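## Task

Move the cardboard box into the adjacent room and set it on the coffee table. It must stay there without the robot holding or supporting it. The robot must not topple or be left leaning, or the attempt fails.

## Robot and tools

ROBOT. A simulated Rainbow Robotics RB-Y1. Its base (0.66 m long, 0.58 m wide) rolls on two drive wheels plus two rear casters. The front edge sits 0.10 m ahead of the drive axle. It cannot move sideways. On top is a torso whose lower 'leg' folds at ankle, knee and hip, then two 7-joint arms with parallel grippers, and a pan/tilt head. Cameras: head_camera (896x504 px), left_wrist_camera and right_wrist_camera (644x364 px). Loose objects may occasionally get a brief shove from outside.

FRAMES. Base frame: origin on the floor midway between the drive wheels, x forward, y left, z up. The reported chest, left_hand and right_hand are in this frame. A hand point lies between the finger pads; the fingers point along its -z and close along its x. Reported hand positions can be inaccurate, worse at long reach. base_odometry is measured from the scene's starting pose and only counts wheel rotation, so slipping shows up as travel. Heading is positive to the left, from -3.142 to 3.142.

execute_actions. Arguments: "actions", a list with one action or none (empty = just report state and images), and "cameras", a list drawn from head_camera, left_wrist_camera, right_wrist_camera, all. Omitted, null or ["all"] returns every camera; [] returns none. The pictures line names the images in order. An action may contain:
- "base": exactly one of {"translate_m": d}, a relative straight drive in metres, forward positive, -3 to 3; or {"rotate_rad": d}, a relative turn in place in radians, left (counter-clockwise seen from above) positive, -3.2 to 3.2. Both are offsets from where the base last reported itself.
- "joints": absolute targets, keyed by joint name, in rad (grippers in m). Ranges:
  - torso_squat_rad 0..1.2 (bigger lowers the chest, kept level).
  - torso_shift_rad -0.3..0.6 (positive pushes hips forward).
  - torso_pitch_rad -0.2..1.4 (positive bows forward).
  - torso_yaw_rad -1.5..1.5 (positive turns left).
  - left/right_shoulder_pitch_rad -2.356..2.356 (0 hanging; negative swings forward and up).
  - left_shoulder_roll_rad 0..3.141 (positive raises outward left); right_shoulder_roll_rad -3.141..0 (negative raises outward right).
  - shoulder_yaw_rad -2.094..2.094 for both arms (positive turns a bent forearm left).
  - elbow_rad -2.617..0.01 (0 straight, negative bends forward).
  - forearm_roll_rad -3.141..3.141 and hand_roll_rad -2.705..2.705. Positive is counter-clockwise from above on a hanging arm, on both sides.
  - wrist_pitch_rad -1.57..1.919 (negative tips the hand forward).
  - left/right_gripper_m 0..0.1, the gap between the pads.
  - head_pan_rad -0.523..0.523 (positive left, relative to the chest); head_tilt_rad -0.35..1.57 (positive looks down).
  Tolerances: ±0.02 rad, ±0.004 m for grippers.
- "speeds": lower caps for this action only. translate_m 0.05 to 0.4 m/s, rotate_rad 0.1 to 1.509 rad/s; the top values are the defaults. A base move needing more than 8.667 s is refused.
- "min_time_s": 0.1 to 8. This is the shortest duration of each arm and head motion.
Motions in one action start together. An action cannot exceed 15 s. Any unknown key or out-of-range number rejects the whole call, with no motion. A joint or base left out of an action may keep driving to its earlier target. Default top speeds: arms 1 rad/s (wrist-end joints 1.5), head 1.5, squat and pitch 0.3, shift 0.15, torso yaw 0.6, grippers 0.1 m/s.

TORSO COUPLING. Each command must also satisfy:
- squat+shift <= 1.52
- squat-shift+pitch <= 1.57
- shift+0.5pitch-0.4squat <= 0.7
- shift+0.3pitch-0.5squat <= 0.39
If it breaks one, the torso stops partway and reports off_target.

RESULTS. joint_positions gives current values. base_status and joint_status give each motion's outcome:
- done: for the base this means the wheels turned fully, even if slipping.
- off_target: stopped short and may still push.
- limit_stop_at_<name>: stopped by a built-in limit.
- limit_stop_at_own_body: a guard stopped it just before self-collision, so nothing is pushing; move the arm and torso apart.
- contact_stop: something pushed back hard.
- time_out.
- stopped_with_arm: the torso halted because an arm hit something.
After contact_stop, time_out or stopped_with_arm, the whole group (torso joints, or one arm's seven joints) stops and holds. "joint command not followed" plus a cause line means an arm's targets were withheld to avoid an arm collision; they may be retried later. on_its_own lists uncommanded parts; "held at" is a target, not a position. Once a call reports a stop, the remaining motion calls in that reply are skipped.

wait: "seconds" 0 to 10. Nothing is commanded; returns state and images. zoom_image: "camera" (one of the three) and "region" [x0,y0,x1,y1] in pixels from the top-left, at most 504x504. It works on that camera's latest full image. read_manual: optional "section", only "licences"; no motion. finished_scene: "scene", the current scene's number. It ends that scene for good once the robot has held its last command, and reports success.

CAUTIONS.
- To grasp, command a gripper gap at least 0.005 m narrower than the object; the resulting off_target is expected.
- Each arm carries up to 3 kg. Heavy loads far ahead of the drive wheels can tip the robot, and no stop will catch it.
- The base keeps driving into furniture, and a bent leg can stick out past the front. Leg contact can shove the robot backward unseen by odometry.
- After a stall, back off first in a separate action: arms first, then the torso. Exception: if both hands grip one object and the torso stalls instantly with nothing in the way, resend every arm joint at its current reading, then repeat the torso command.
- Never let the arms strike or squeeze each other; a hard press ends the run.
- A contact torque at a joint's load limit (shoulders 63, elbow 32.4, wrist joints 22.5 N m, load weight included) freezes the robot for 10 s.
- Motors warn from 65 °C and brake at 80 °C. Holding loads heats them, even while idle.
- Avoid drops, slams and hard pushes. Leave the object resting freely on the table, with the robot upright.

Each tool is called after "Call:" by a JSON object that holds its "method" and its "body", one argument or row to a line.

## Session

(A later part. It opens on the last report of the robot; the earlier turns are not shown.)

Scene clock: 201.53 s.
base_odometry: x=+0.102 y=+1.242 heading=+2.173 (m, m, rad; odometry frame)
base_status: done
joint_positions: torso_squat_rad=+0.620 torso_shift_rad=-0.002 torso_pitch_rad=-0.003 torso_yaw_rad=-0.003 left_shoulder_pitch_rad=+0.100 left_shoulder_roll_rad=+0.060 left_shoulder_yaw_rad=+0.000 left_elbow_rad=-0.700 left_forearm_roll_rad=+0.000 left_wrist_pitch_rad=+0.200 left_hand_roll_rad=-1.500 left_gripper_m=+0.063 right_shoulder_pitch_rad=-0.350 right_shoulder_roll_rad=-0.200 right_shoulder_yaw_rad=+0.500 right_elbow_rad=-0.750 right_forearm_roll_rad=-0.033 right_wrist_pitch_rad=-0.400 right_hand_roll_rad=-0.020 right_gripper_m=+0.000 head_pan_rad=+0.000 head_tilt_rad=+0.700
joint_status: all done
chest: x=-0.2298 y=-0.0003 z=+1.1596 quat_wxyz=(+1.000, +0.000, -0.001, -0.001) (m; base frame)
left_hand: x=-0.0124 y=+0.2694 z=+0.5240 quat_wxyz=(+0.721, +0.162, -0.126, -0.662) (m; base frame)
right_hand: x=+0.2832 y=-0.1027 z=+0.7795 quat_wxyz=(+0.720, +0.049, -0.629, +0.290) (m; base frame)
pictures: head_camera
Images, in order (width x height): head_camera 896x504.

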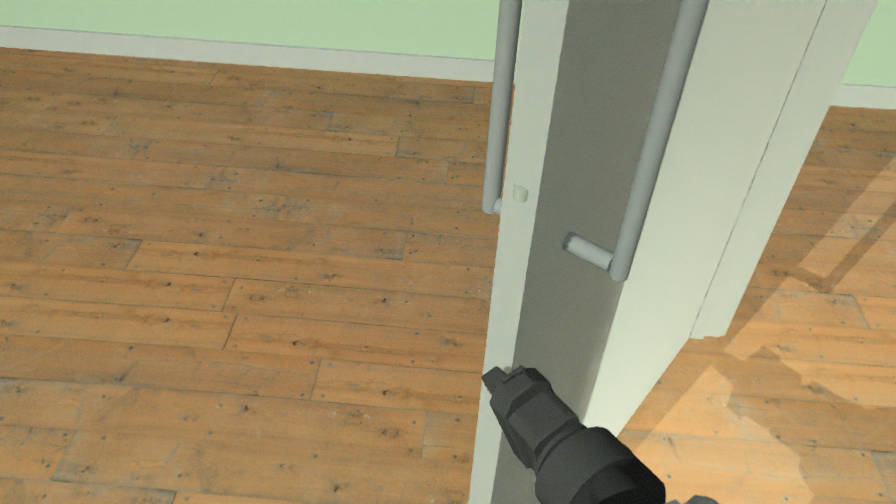

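Call:
{"method": "execute_actions", "body": {
  "actions": [
    {"joints":{"right_shoulder_yaw_rad":0.0,"torso_squat_rad":0.8}}
  ],
  "cameras": []
}}

Call:
{"method": "execute_actions", "body": {
  "actions": [
    {"joints":{"right_shoulder_pitch_rad":-0.75,"right_elbow_rad":-0.45,"right_wrist_pitch_rad":-0.2,"right_shoulder_roll_rad":-0.25},"min_time_s":1.5}
  ],
  "cameras": ["head_camera"]
}}

Scene clock: 214.77 s.
base_odometry: x=+0.102 y=+1.242 heading=+2.173 (m, m, rad; odometry frame)
base_status: not commanded
joint_positions: torso_squat_rad=+0.800 torso_shift_rad=-0.002 torso_pitch_rad=-0.003 torso_yaw_rad=-0.003 left_shoulder_pitch_rad=+0.100 left_shoulder_roll_rad=+0.060 left_shoulder_yaw_rad=+0.000 left_elbow_rad=-0.700 left_forearm_roll_rad=+0.000 left_wrist_pitch_rad=+0.200 left_hand_roll_rad=-1.500 left_gripper_m=+0.063 right_shoulder_pitch_rad=-0.350 right_shoulder_roll_rad=-0.200 right_shoulder_yaw_rad=+0.000 right_elbow_rad=-0.750 right_forearm_roll_rad=-0.033 right_wrist_pitch_rad=-0.400 right_hand_roll_rad=-0.020 right_gripper_m=+0.000 head_pan_rad=+0.000 head_tilt_rad=+0.700
joint_status: all done
chest: x=-0.2296 y=-0.0002 z=+1.0776 quat_wxyz=(+1.000, +0.000, -0.001, -0.001) (m; base frame)
left_hand: x=-0.0123 y=+0.2695 z=+0.4420 quat_wxyz=(+0.721, +0.162, -0.126, -0.662) (m; base frame)
right_hand: x=+0.3362 y=-0.2816 z=+0.7519 quat_wxyz=(+0.731, -0.048, -0.677, +0.066) (m; base frame)
pictures: none
No camera images: the call's "cameras" was empty. Leave "cameras" out to get every camera's image.

Scene clock: 216.57 s.
base_odometry: x=+0.102 y=+1.242 heading=+2.173 (m, m, rad; odometry frame)
base_status: not commanded
joint_positions: torso_squat_rad=+0.800 torso_shift_rad=-0.002 torso_pitch_rad=-0.003 torso_yaw_rad=-0.003 left_shoulder_pitch_rad=+0.100 left_shoulder_roll_rad=+0.060 left_shoulder_yaw_rad=+0.000 left_elbow_rad=-0.700 left_forearm_roll_rad=+0.000 left_wrist_pitch_rad=+0.200 left_hand_roll_rad=-1.500 left_gripper_m=+0.063 right_shoulder_pitch_rad=-0.750 right_shoulder_roll_rad=-0.250 right_shoulder_yaw_rad=+0.000 right_elbow_rad=-0.450 right_forearm_roll_rad=-0.033 right_wrist_pitch_rad=-0.200 right_hand_roll_rad=-0.020 right_gripper_m=+0.000 head_pan_rad=+0.000 head_tilt_rad=+0.700
joint_status: all done
chest: x=-0.2296 y=-0.0002 z=+1.0776 quat_wxyz=(+1.000, +0.000, -0.001, -0.001) (m; base frame)
left_hand: x=-0.0123 y=+0.2695 z=+0.4420 quat_wxyz=(+0.721, +0.162, -0.126, -0.662) (m; base frame)
right_hand: x=+0.4334 y=-0.2739 z=+0.8172 quat_wxyz=(+0.763, -0.071, -0.636, +0.091) (m; base frame)
pictures: head_camera
Images, in order (width x height): head_camera 896x504.

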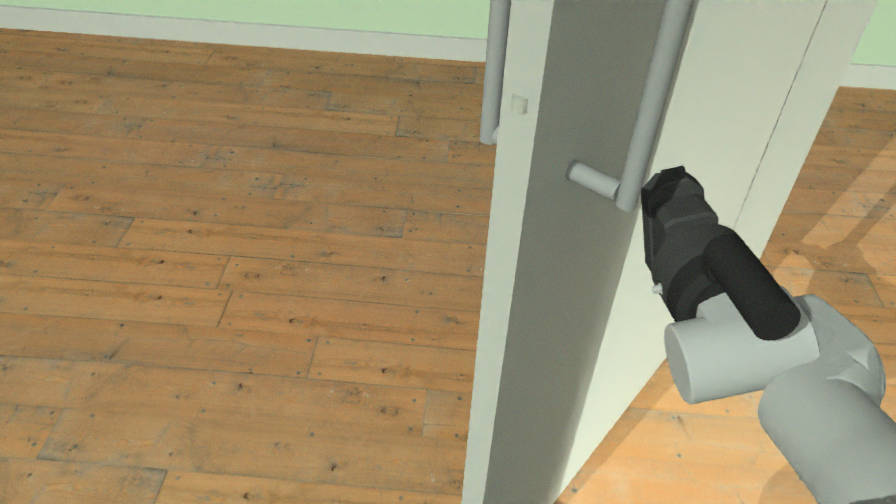

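Call:
{"method": "execute_actions", "body": {
  "actions": [
    {"base":{"translate_m":0.3},"speeds":{"translate_m":0.1},"joints":{"right_shoulder_pitch_rad":-0.7,"right_shoulder_roll_rad":-0.05},"min_time_s":3}
  ],
  "cameras": ["head_camera"]
}}

Scene clock: 226.57 s.
base_odometry: x=-0.069 y=+1.489 heading=+2.174 (m, m, rad; odometry frame)
base_status: done
joint_positions: torso_squat_rad=+0.800 torso_shift_rad=-0.002 torso_pitch_rad=-0.003 torso_yaw_rad=-0.003 left_shoulder_pitch_rad=+0.100 left_shoulder_roll_rad=+0.060 left_shoulder_yaw_rad=+0.000 left_elbow_rad=-0.700 left_forearm_roll_rad=+0.000 left_wrist_pitch_rad=+0.200 left_hand_roll_rad=-1.500 left_gripper_m=+0.063 right_shoulder_pitch_rad=-0.700 right_shoulder_roll_rad=-0.050 right_shoulder_yaw_rad=+0.000 right_elbow_rad=-0.450 right_forearm_roll_rad=-0.033 right_wrist_pitch_rad=-0.200 right_hand_roll_rad=-0.020 right_gripper_m=+0.000 head_pan_rad=+0.000 head_tilt_rad=+0.700
joint_status: all done
chest: x=-0.2295 y=-0.0003 z=+1.0776 quat_wxyz=(+1.000, +0.000, -0.001, -0.001) (m; base frame)
left_hand: x=-0.0123 y=+0.2694 z=+0.4420 quat_wxyz=(+0.721, +0.162, -0.126, -0.662) (m; base frame)
right_hand: x=+0.3985 y=-0.1488 z=+0.7589 quat_wxyz=(+0.788, +0.025, -0.609, +0.087) (m; base frame)
pictures: head_camera
Images, in order (width x height): head_camera 896x504.

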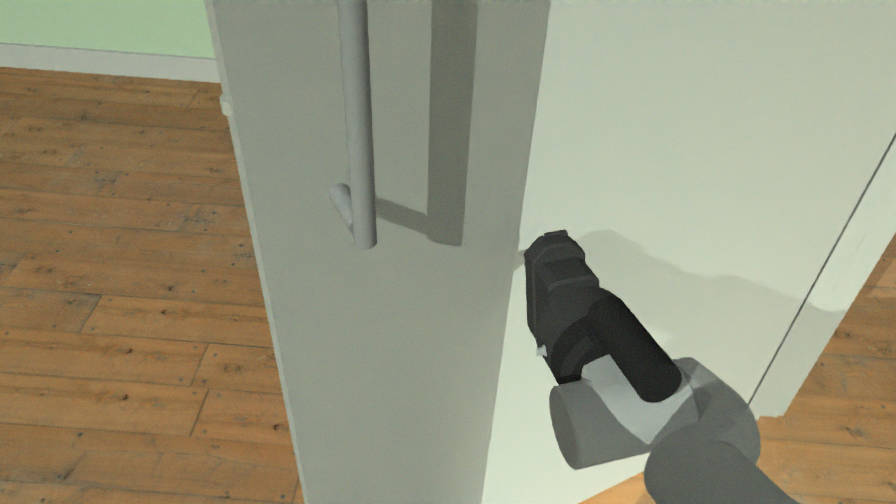

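Call:
{"method": "execute_actions", "body": {
  "actions": [
    {"base":{"translate_m":0.38},"speeds":{"translate_m":0.12}}
  ],
  "cameras": ["head_camera"]
}}

Scene clock: 237.47 s.
base_odometry: x=-0.284 y=+1.801 heading=+2.174 (m, m, rad; odometry frame)
base_status: done
joint_positions: torso_squat_rad=+0.800 torso_shift_rad=-0.003 torso_pitch_rad=-0.005 torso_yaw_rad=-0.003 left_shoulder_pitch_rad=+0.100 left_shoulder_roll_rad=+0.060 left_shoulder_yaw_rad=+0.000 left_elbow_rad=-0.700 left_forearm_roll_rad=+0.000 left_wrist_pitch_rad=+0.200 left_hand_roll_rad=-1.500 left_gripper_m=+0.063 right_shoulder_pitch_rad=-0.692 right_shoulder_roll_rad=-0.042 right_shoulder_yaw_rad=+0.003 right_elbow_rad=-0.447 right_forearm_roll_rad=-0.032 right_wrist_pitch_rad=-0.200 right_hand_roll_rad=-0.020 right_gripper_m=+0.000 head_pan_rad=+0.000 head_tilt_rad=+0.700
joint_status: not commanded
chest: x=-0.2313 y=+0.0000 z=+1.0774 quat_wxyz=(+1.000, +0.000, -0.003, -0.002) (m; base frame)
left_hand: x=-0.0122 y=+0.2694 z=+0.4423 quat_wxyz=(+0.720, +0.163, -0.127, -0.662) (m; base frame)
right_hand: x=+0.3929 y=-0.1441 z=+0.7536 quat_wxyz=(+0.791, +0.028, -0.605, +0.088) (m; base frame)
pictures: head_camera
Images, in order (width x height): head_camera 896x504.

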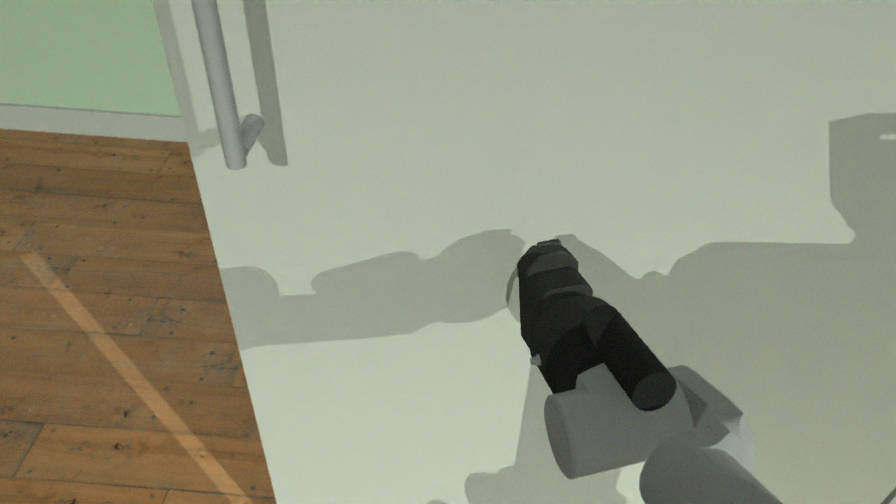

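Call:
{"method": "execute_actions", "body": {
  "actions": [
    {"joints":{"right_shoulder_pitch_rad":-0.3,"right_shoulder_roll_rad":-0.05,"right_elbow_rad":-0.3}}
  ],
  "cameras": []
}}

Call:
{"method": "execute_actions", "body": {
  "actions": [
    {"base":{"rotate_rad":-1.76},"joints":{"right_shoulder_pitch_rad":0.03,"right_elbow_rad":-0.25,"right_wrist_pitch_rad":0,"head_tilt_rad":0.8}}
  ],
  "cameras": ["head_camera"]
}}

Scene clock: 247.13 s.
base_odometry: x=-0.284 y=+1.802 heading=+2.175 (m, m, rad; odometry frame)
base_status: not commanded
joint_positions: torso_squat_rad=+0.800 torso_shift_rad=-0.002 torso_pitch_rad=-0.003 torso_yaw_rad=-0.003 left_shoulder_pitch_rad=+0.100 left_shoulder_roll_rad=+0.060 left_shoulder_yaw_rad=+0.000 left_elbow_rad=-0.700 left_forearm_roll_rad=+0.000 left_wrist_pitch_rad=+0.200 left_hand_roll_rad=-1.500 left_gripper_m=+0.063 right_shoulder_pitch_rad=-0.300 right_shoulder_roll_rad=-0.050 right_shoulder_yaw_rad=+0.000 right_elbow_rad=-0.300 right_forearm_roll_rad=-0.033 right_wrist_pitch_rad=-0.200 right_hand_roll_rad=-0.020 right_gripper_m=+0.000 head_pan_rad=+0.000 head_tilt_rad=+0.700
joint_status: all done
chest: x=-0.2296 y=-0.0002 z=+1.0776 quat_wxyz=(+1.000, +0.000, -0.001, -0.001) (m; base frame)
left_hand: x=-0.0123 y=+0.2694 z=+0.4420 quat_wxyz=(+0.721, +0.162, -0.126, -0.662) (m; base frame)
right_hand: x=+0.1571 y=-0.2295 z=+0.5088 quat_wxyz=(+0.923, -0.006, -0.383, +0.026) (m; base frame)
pictures: none
No camera images: the call's "cameras" was empty. Leave "cameras" out to get every camera's image.

Scene clock: 251.33 s.
base_odometry: x=-0.284 y=+1.802 heading=+0.415 (m, m, rad; odometry frame)
base_status: done
joint_positions: torso_squat_rad=+0.800 torso_shift_rad=-0.002 torso_pitch_rad=-0.003 torso_yaw_rad=-0.003 left_shoulder_pitch_rad=+0.100 left_shoulder_roll_rad=+0.060 left_shoulder_yaw_rad=+0.000 left_elbow_rad=-0.700 left_forearm_roll_rad=+0.000 left_wrist_pitch_rad=+0.200 left_hand_roll_rad=-1.500 left_gripper_m=+0.063 right_shoulder_pitch_rad=+0.030 right_shoulder_roll_rad=-0.050 right_shoulder_yaw_rad=+0.000 right_elbow_rad=-0.250 right_forearm_roll_rad=-0.033 right_wrist_pitch_rad=+0.000 right_hand_roll_rad=-0.020 right_gripper_m=+0.000 head_pan_rad=+0.000 head_tilt_rad=+0.800
joint_status: all done
chest: x=-0.2296 y=-0.0003 z=+1.0776 quat_wxyz=(+1.000, +0.000, -0.001, -0.001) (m; base frame)
left_hand: x=-0.0123 y=+0.2694 z=+0.4420 quat_wxyz=(+0.721, +0.162, -0.126, -0.662) (m; base frame)
right_hand: x=-0.1290 y=-0.2592 z=+0.4005 quat_wxyz=(+0.993, -0.022, -0.112, -0.029) (m; base frame)
pictures: head_camera
Images, in order (width x height): head_camera 896x504.

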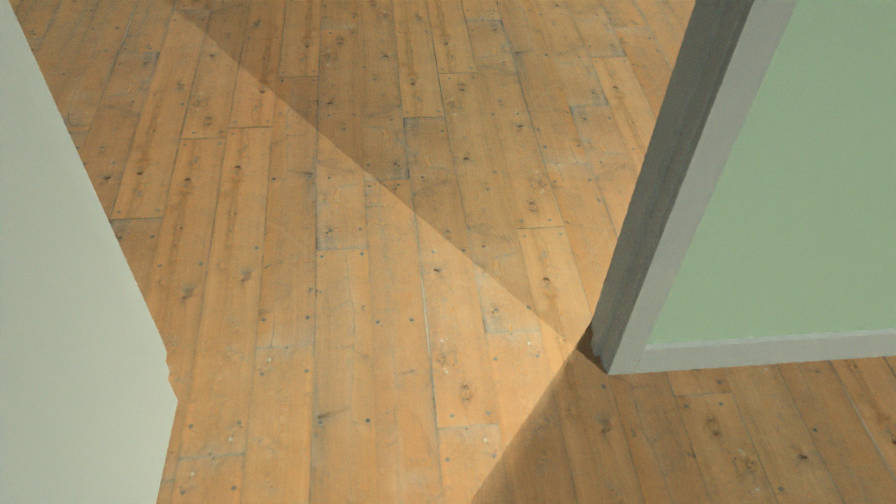

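Call:
{"method": "execute_actions", "body": {
  "actions": [
    {"base":{"rotate_rad":0.15},"joints":{"head_tilt_rad":0.4,"head_pan_rad":-0.5}}
  ],
  "cameras": []
}}

Call:
{"method": "execute_actions", "body": {
  "actions": [
    {"base":{"translate_m":1.6},"speeds":{"translate_m":0.3}}
  ],
  "cameras": ["head_camera"]
}}

Call:
{"method": "execute_actions", "body": {
  "actions": [
    {"joints":{"head_pan_rad":0.5}}
  ],
  "cameras": ["head_camera"]
}}

Scene clock: 260.57 s.
base_odometry: x=-0.284 y=+1.802 heading=+0.564 (m, m, rad; odometry frame)
base_status: done
joint_positions: torso_squat_rad=+0.800 torso_shift_rad=-0.002 torso_pitch_rad=-0.003 torso_yaw_rad=-0.003 left_shoulder_pitch_rad=+0.100 left_shoulder_roll_rad=+0.060 left_shoulder_yaw_rad=+0.000 left_elbow_rad=-0.700 left_forearm_roll_rad=+0.000 left_wrist_pitch_rad=+0.200 left_hand_roll_rad=-1.500 left_gripper_m=+0.063 right_shoulder_pitch_rad=+0.030 right_shoulder_roll_rad=-0.050 right_shoulder_yaw_rad=+0.000 right_elbow_rad=-0.250 right_forearm_roll_rad=-0.033 right_wrist_pitch_rad=+0.000 right_hand_roll_rad=-0.020 right_gripper_m=+0.000 head_pan_rad=-0.500 head_tilt_rad=+0.400
joint_status: all done
chest: x=-0.2296 y=-0.0003 z=+1.0776 quat_wxyz=(+1.000, +0.000, -0.001, -0.001) (m; base frame)
left_hand: x=-0.0123 y=+0.2694 z=+0.4420 quat_wxyz=(+0.721, +0.162, -0.126, -0.662) (m; base frame)
right_hand: x=-0.1290 y=-0.2592 z=+0.4005 quat_wxyz=(+0.993, -0.022, -0.112, -0.029) (m; base frame)
pictures: none
No camera images: the call's "cameras" was empty. Leave "cameras" out to get every camera's image.

Scene clock: 267.23 s.
base_odometry: x=+1.069 y=+2.656 heading=+0.563 (m, m, rad; odometry frame)
base_status: done
joint_positions: torso_squat_rad=+0.800 torso_shift_rad=-0.001 torso_pitch_rad=-0.003 torso_yaw_rad=-0.003 left_shoulder_pitch_rad=+0.100 left_shoulder_roll_rad=+0.060 left_shoulder_yaw_rad=+0.000 left_elbow_rad=-0.700 left_forearm_roll_rad=+0.000 left_wrist_pitch_rad=+0.200 left_hand_roll_rad=-1.500 left_gripper_m=+0.063 right_shoulder_pitch_rad=+0.030 right_shoulder_roll_rad=-0.050 right_shoulder_yaw_rad=+0.000 right_elbow_rad=-0.250 right_forearm_roll_rad=-0.033 right_wrist_pitch_rad=+0.000 right_hand_roll_rad=-0.020 right_gripper_m=+0.000 head_pan_rad=-0.500 head_tilt_rad=+0.400
joint_status: not commanded
chest: x=-0.2295 y=-0.0003 z=+1.0776 quat_wxyz=(+1.000, +0.000, -0.001, -0.001) (m; base frame)
left_hand: x=-0.0123 y=+0.2694 z=+0.4420 quat_wxyz=(+0.721, +0.162, -0.126, -0.662) (m; base frame)
right_hand: x=-0.1288 y=-0.2592 z=+0.4006 quat_wxyz=(+0.993, -0.022, -0.112, -0.029) (m; base frame)
pictures: head_camera
Images, in order (width x height): head_camera 896x504.

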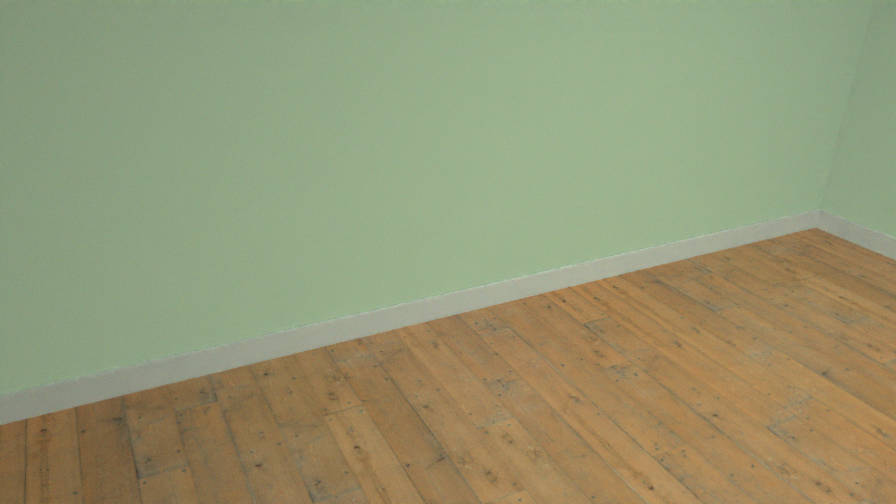

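Scene clock: 268.57 s.
base_odometry: x=+1.069 y=+2.656 heading=+0.563 (m, m, rad; odometry frame)
base_status: not commanded
joint_positions: torso_squat_rad=+0.800 torso_shift_rad=-0.001 torso_pitch_rad=-0.003 torso_yaw_rad=-0.003 left_shoulder_pitch_rad=+0.100 left_shoulder_roll_rad=+0.060 left_shoulder_yaw_rad=+0.000 left_elbow_rad=-0.700 left_forearm_roll_rad=+0.000 left_wrist_pitch_rad=+0.200 left_hand_roll_rad=-1.500 left_gripper_m=+0.063 right_shoulder_pitch_rad=+0.030 right_shoulder_roll_rad=-0.050 right_shoulder_yaw_rad=+0.000 right_elbow_rad=-0.250 right_forearm_roll_rad=-0.033 right_wrist_pitch_rad=+0.000 right_hand_roll_rad=-0.020 right_gripper_m=+0.000 head_pan_rad=+0.500 head_tilt_rad=+0.400
joint_status: all done
chest: x=-0.2295 y=-0.0003 z=+1.0776 quat_wxyz=(+1.000, +0.000, -0.001, -0.001) (m; base frame)
left_hand: x=-0.0123 y=+0.2694 z=+0.4420 quat_wxyz=(+0.721, +0.162, -0.126, -0.662) (m; base frame)
right_hand: x=-0.1288 y=-0.2592 z=+0.4006 quat_wxyz=(+0.993, -0.022, -0.112, -0.029) (m; base frame)
pictures: head_camera
Images, in order (width x height): head_camera 896x504.

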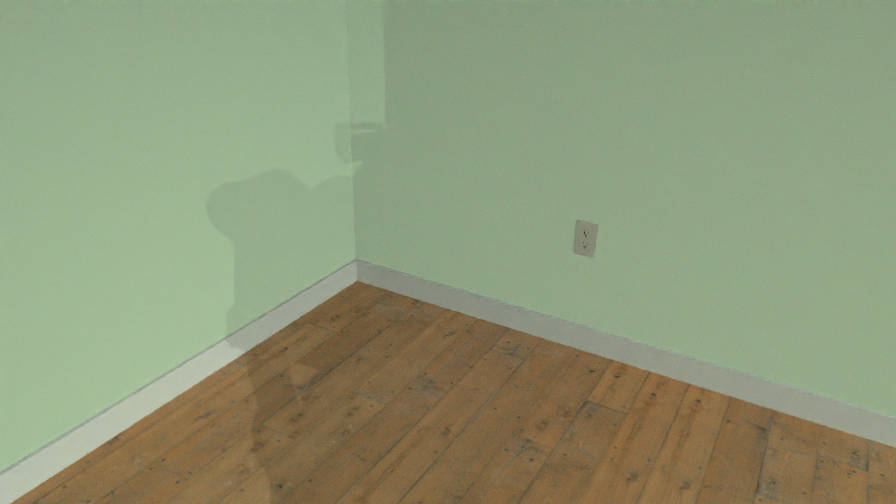

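Call:
{"method": "execute_actions", "body": {
  "actions": [
    {"base":{"rotate_rad":-1.6},"joints":{"head_pan_rad":0}}
  ],
  "cameras": ["head_camera"]
}}

Scene clock: 277.77 s.
base_odometry: x=+1.069 y=+2.656 heading=-1.037 (m, m, rad; odometry frame)
base_status: done
joint_positions: torso_squat_rad=+0.800 torso_shift_rad=-0.002 torso_pitch_rad=-0.003 torso_yaw_rad=-0.003 left_shoulder_pitch_rad=+0.100 left_shoulder_roll_rad=+0.060 left_shoulder_yaw_rad=+0.000 left_elbow_rad=-0.700 left_forearm_roll_rad=+0.000 left_wrist_pitch_rad=+0.200 left_hand_roll_rad=-1.500 left_gripper_m=+0.063 right_shoulder_pitch_rad=+0.030 right_shoulder_roll_rad=-0.050 right_shoulder_yaw_rad=+0.000 right_elbow_rad=-0.250 right_forearm_roll_rad=-0.033 right_wrist_pitch_rad=+0.000 right_hand_roll_rad=-0.020 right_gripper_m=+0.000 head_pan_rad=+0.000 head_tilt_rad=+0.400
joint_status: all done
chest: x=-0.2295 y=-0.0003 z=+1.0776 quat_wxyz=(+1.000, +0.000, -0.001, -0.001) (m; base frame)
left_hand: x=-0.0123 y=+0.2694 z=+0.4420 quat_wxyz=(+0.721, +0.162, -0.126, -0.662) (m; base frame)
right_hand: x=-0.1289 y=-0.2592 z=+0.4006 quat_wxyz=(+0.993, -0.022, -0.112, -0.029) (m; base frame)
pictures: head_camera
Images, in order (width x height): head_camera 896x504.

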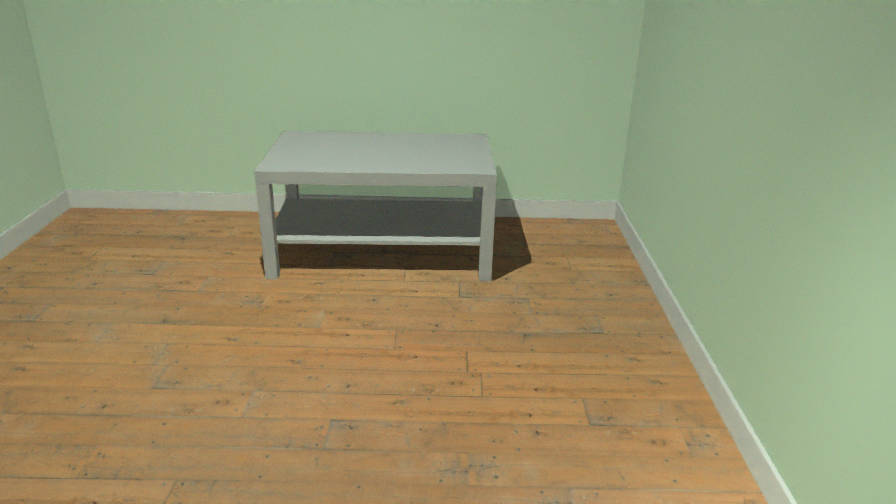

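Call:
{"method": "execute_actions", "body": {
  "actions": [
    {"base":{"translate_m":2.0},"joints":{"torso_squat_rad":0.85,"torso_pitch_rad":0.5,"torso_shift_rad":0,"torso_yaw_rad":0,"head_tilt_rad":0.5,"left_shoulder_pitch_rad":-0.9,"left_shoulder_roll_rad":0.3,"left_shoulder_yaw_rad":0,"left_elbow_rad":-1.235,"left_forearm_roll_rad":0.3,"left_wrist_pitch_rad":1.09,"left_hand_roll_rad":-1.5},"min_time_s":3}
  ],
  "cameras": ["head_camera"]
}}

Scene clock: 293.53 s.
base_odometry: x=+2.086 y=+0.934 heading=-1.037 (m, m, rad; odometry frame)
base_status: done
joint_positions: torso_squat_rad=+0.850 torso_shift_rad=+0.000 torso_pitch_rad=+0.500 torso_yaw_rad=+0.000 left_shoulder_pitch_rad=-0.900 left_shoulder_roll_rad=+0.300 left_shoulder_yaw_rad=+0.000 left_elbow_rad=-1.235 left_forearm_roll_rad=+0.300 left_wrist_pitch_rad=+1.090 left_hand_roll_rad=-1.500 left_gripper_m=+0.063 right_shoulder_pitch_rad=+0.030 right_shoulder_roll_rad=-0.050 right_shoulder_yaw_rad=+0.000 right_elbow_rad=-0.250 right_forearm_roll_rad=-0.033 right_wrist_pitch_rad=+0.000 right_hand_roll_rad=-0.020 right_gripper_m=+0.000 head_pan_rad=+0.000 head_tilt_rad=+0.500
joint_status: all done
chest: x=-0.0796 y=-0.0003 z=+1.0140 quat_wxyz=(+0.969, +0.000, +0.247, +0.000) (m; base frame)
left_hand: x=+0.4589 y=+0.1837 z=+0.6231 quat_wxyz=(+0.642, +0.137, -0.213, -0.724) (m; base frame)
right_hand: x=-0.3168 y=-0.2589 z=+0.3718 quat_wxyz=(+0.990, -0.028, +0.138, -0.021) (m; base frame)
pictures: head_camera
Images, in order (width x height): head_camera 896x504.

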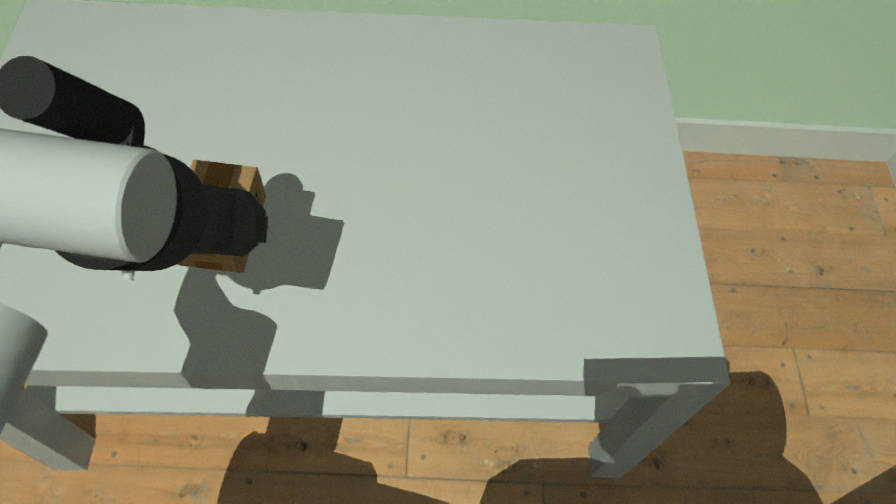

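Call:
{"method": "execute_actions", "body": {
  "actions": [
    {"base":{"translate_m":0.16},"joints":{"torso_squat_rad":1.03,"torso_shift_rad":0.06}}
  ],
  "cameras": []
}}

Call:
{"method": "execute_actions", "body": {
  "actions": [
    {"joints":{"torso_squat_rad":1.055}}
  ],
  "cameras": ["head_camera"]
}}

Scene clock: 301.40 s.
base_odometry: x=+2.167 y=+0.797 heading=-1.038 (m, m, rad; odometry frame)
base_status: done
joint_positions: torso_squat_rad=+1.030 torso_shift_rad=+0.060 torso_pitch_rad=+0.500 torso_yaw_rad=+0.000 left_shoulder_pitch_rad=-0.900 left_shoulder_roll_rad=+0.300 left_shoulder_yaw_rad=+0.000 left_elbow_rad=-1.235 left_forearm_roll_rad=+0.300 left_wrist_pitch_rad=+1.090 left_hand_roll_rad=-1.500 left_gripper_m=+0.063 right_shoulder_pitch_rad=+0.030 right_shoulder_roll_rad=-0.050 right_shoulder_yaw_rad=+0.000 right_elbow_rad=-0.250 right_forearm_roll_rad=-0.033 right_wrist_pitch_rad=+0.000 right_hand_roll_rad=-0.020 right_gripper_m=+0.000 head_pan_rad=+0.000 head_tilt_rad=+0.500
joint_status: all done
chest: x=-0.0580 y=-0.0002 z=+0.9118 quat_wxyz=(+0.969, +0.000, +0.248, +0.000) (m; base frame)
left_hand: x=+0.4806 y=+0.1838 z=+0.5209 quat_wxyz=(+0.642, +0.137, -0.213, -0.724) (m; base frame)
right_hand: x=-0.2951 y=-0.2589 z=+0.2695 quat_wxyz=(+0.990, -0.028, +0.138, -0.021) (m; base frame)
pictures: none
No camera images: the call's "cameras" was empty. Leave "cameras" out to get every camera's image.

Scene clock: 302.10 s.
base_odometry: x=+2.167 y=+0.797 heading=-1.038 (m, m, rad; odometry frame)
base_status: not commanded
joint_positions: torso_squat_rad=+1.055 torso_shift_rad=+0.060 torso_pitch_rad=+0.500 torso_yaw_rad=+0.000 left_shoulder_pitch_rad=-0.900 left_shoulder_roll_rad=+0.300 left_shoulder_yaw_rad=+0.000 left_elbow_rad=-1.235 left_forearm_roll_rad=+0.300 left_wrist_pitch_rad=+1.090 left_hand_roll_rad=-1.500 left_gripper_m=+0.063 right_shoulder_pitch_rad=+0.030 right_shoulder_roll_rad=-0.050 right_shoulder_yaw_rad=+0.000 right_elbow_rad=-0.250 right_forearm_roll_rad=-0.033 right_wrist_pitch_rad=+0.000 right_hand_roll_rad=-0.020 right_gripper_m=+0.000 head_pan_rad=+0.000 head_tilt_rad=+0.500
joint_status: all done
chest: x=-0.0590 y=-0.0002 z=+0.8967 quat_wxyz=(+0.969, +0.000, +0.247, +0.000) (m; base frame)
left_hand: x=+0.4796 y=+0.1838 z=+0.5060 quat_wxyz=(+0.642, +0.137, -0.213, -0.724) (m; base frame)
right_hand: x=-0.2961 y=-0.2589 z=+0.2545 quat_wxyz=(+0.990, -0.028, +0.138, -0.021) (m; base frame)
pictures: head_camera
Images, in order (width x height): head_camera 896x504.

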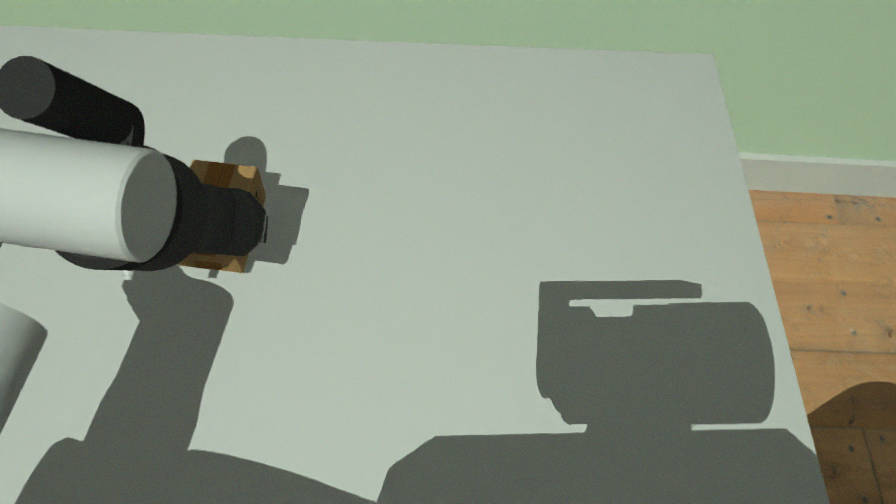

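Call:
{"method": "execute_actions", "body": {
  "actions": [
    {"joints":{"torso_squat_rad":1.075}}
  ],
  "cameras": []
}}

Scene clock: 310.00 s.
base_odometry: x=+2.167 y=+0.797 heading=-1.038 (m, m, rad; odometry frame)
base_status: not commanded
joint_positions: torso_squat_rad=+1.075 torso_shift_rad=+0.060 torso_pitch_rad=+0.500 torso_yaw_rad=+0.000 left_shoulder_pitch_rad=-0.900 left_shoulder_roll_rad=+0.300 left_shoulder_yaw_rad=+0.000 left_elbow_rad=-1.235 left_forearm_roll_rad=+0.300 left_wrist_pitch_rad=+1.090 left_hand_roll_rad=-1.500 left_gripper_m=+0.063 right_shoulder_pitch_rad=+0.030 right_shoulder_roll_rad=-0.050 right_shoulder_yaw_rad=+0.000 right_elbow_rad=-0.250 right_forearm_roll_rad=-0.033 right_wrist_pitch_rad=+0.000 right_hand_roll_rad=-0.020 right_gripper_m=+0.000 head_pan_rad=+0.000 head_tilt_rad=+0.500
joint_status: all done
chest: x=-0.0597 y=-0.0002 z=+0.8845 quat_wxyz=(+0.969, +0.000, +0.247, +0.000) (m; base frame)
left_hand: x=+0.4789 y=+0.1838 z=+0.4937 quat_wxyz=(+0.642, +0.137, -0.213, -0.724) (m; base frame)
right_hand: x=-0.2968 y=-0.2589 z=+0.2422 quat_wxyz=(+0.990, -0.028, +0.138, -0.021) (m; base frame)
pictures: none
No camera images: the call's "cameras" was empty. Leave "cameras" out to get every camera's image.

Call:
{"method": "execute_actions", "body": {
  "actions": [
    {"joints":{"torso_squat_rad":1.09}}
  ],
  "cameras": []
}}

Scene clock: 314.70 s.
base_odometry: x=+2.167 y=+0.797 heading=-1.038 (m, m, rad; odometry frame)
base_status: not commanded
joint_positions: torso_squat_rad=+1.090 torso_shift_rad=+0.059 torso_pitch_rad=+0.498 torso_yaw_rad=+0.000 left_shoulder_pitch_rad=-0.903 left_shoulder_roll_rad=+0.301 left_shoulder_yaw_rad=+0.001 left_elbow_rad=-1.238 left_forearm_roll_rad=+0.300 left_wrist_pitch_rad=+1.090 left_hand_roll_rad=-1.500 left_gripper_m=+0.062 right_shoulder_pitch_rad=+0.030 right_shoulder_roll_rad=-0.050 right_shoulder_yaw_rad=+0.000 right_elbow_rad=-0.250 right_forearm_roll_rad=-0.033 right_wrist_pitch_rad=+0.000 right_hand_roll_rad=-0.020 right_gripper_m=+0.000 head_pan_rad=+0.000 head_tilt_rad=+0.500
joint_status: all done
chest: x=-0.0610 y=-0.0003 z=+0.8754 quat_wxyz=(+0.969, +0.000, +0.246, +0.000) (m; base frame)
left_hand: x=+0.4804 y=+0.1837 z=+0.4886 quat_wxyz=(+0.641, +0.140, -0.216, -0.723) (m; base frame)
right_hand: x=-0.2969 y=-0.2588 z=+0.2327 quat_wxyz=(+0.990, -0.028, +0.137, -0.021) (m; base frame)
pictures: none
No camera images: the call's "cameras" was empty. Leave "cameras" out to get every camera's image.

Call:
{"method": "execute_actions", "body": {
  "actions": [
    {"joints":{"left_gripper_m":0.095,"torso_squat_rad":1.083}}
  ],
  "cameras": []
}}

Call:
{"method": "execute_actions", "body": {
  "actions": [
    {"joints":{"torso_squat_rad":0.92}}
  ],
  "cameras": ["left_wrist_camera","head_camera"]
}}

Scene clock: 319.67 s.
base_odometry: x=+2.167 y=+0.797 heading=-1.038 (m, m, rad; odometry frame)
base_status: not commanded
joint_positions: torso_squat_rad=+1.083 torso_shift_rad=+0.060 torso_pitch_rad=+0.500 torso_yaw_rad=+0.000 left_shoulder_pitch_rad=-0.902 left_shoulder_roll_rad=+0.300 left_shoulder_yaw_rad=+0.000 left_elbow_rad=-1.236 left_forearm_roll_rad=+0.300 left_wrist_pitch_rad=+1.090 left_hand_roll_rad=-1.500 left_gripper_m=+0.095 right_shoulder_pitch_rad=+0.030 right_shoulder_roll_rad=-0.050 right_shoulder_yaw_rad=+0.000 right_elbow_rad=-0.250 right_forearm_roll_rad=-0.033 right_wrist_pitch_rad=+0.000 right_hand_roll_rad=-0.020 right_gripper_m=+0.000 head_pan_rad=+0.000 head_tilt_rad=+0.500
joint_status: all done
chest: x=-0.0601 y=-0.0003 z=+0.8796 quat_wxyz=(+0.969, +0.000, +0.247, +0.000) (m; base frame)
left_hand: x=+0.4798 y=+0.1834 z=+0.4906 quat_wxyz=(+0.641, +0.139, -0.215, -0.723) (m; base frame)
right_hand: x=-0.2971 y=-0.2588 z=+0.2372 quat_wxyz=(+0.990, -0.028, +0.138, -0.021) (m; base frame)
pictures: none
No camera images: the call's "cameras" was empty. Leave "cameras" out to get every camera's image.

Scene clock: 321.00 s.
base_odometry: x=+2.167 y=+0.797 heading=-1.038 (m, m, rad; odometry frame)
base_status: not commanded
joint_positions: torso_squat_rad=+0.920 torso_shift_rad=+0.060 torso_pitch_rad=+0.500 torso_yaw_rad=+0.000 left_shoulder_pitch_rad=-0.900 left_shoulder_roll_rad=+0.300 left_shoulder_yaw_rad=+0.000 left_elbow_rad=-1.235 left_forearm_roll_rad=+0.300 left_wrist_pitch_rad=+1.090 left_hand_roll_rad=-1.500 left_gripper_m=+0.095 right_shoulder_pitch_rad=+0.030 right_shoulder_roll_rad=-0.050 right_shoulder_yaw_rad=+0.000 right_elbow_rad=-0.250 right_forearm_roll_rad=-0.033 right_wrist_pitch_rad=+0.000 right_hand_roll_rad=-0.020 right_gripper_m=+0.000 head_pan_rad=+0.000 head_tilt_rad=+0.500
joint_status: all done
chest: x=-0.0541 y=-0.0003 z=+0.9753 quat_wxyz=(+0.969, +0.000, +0.248, +0.000) (m; base frame)
left_hand: x=+0.4846 y=+0.1838 z=+0.5848 quat_wxyz=(+0.642, +0.138, -0.213, -0.723) (m; base frame)
right_hand: x=-0.2914 y=-0.2589 z=+0.3331 quat_wxyz=(+0.990, -0.028, +0.138, -0.021) (m; base frame)
pictures: head_camera, left_wrist_camera
Images, in order (width x height): head_camera 896x504, left_wrist_camera 644x364.

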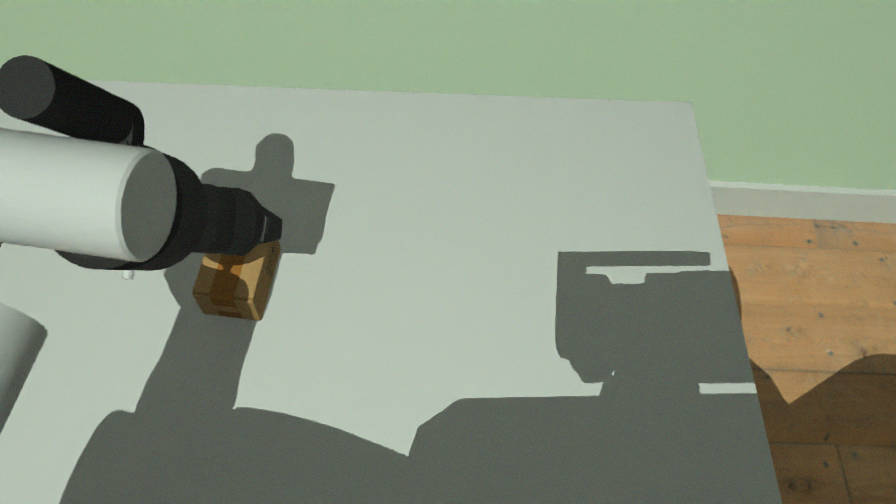

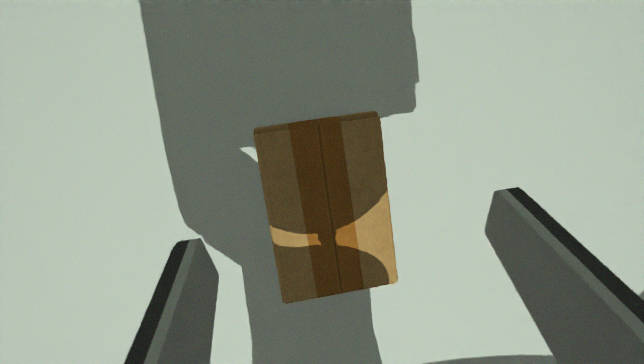

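Call:
{"method": "finished_scene", "body": {
  "scene": 2
}}

The scene is finished: the task was done.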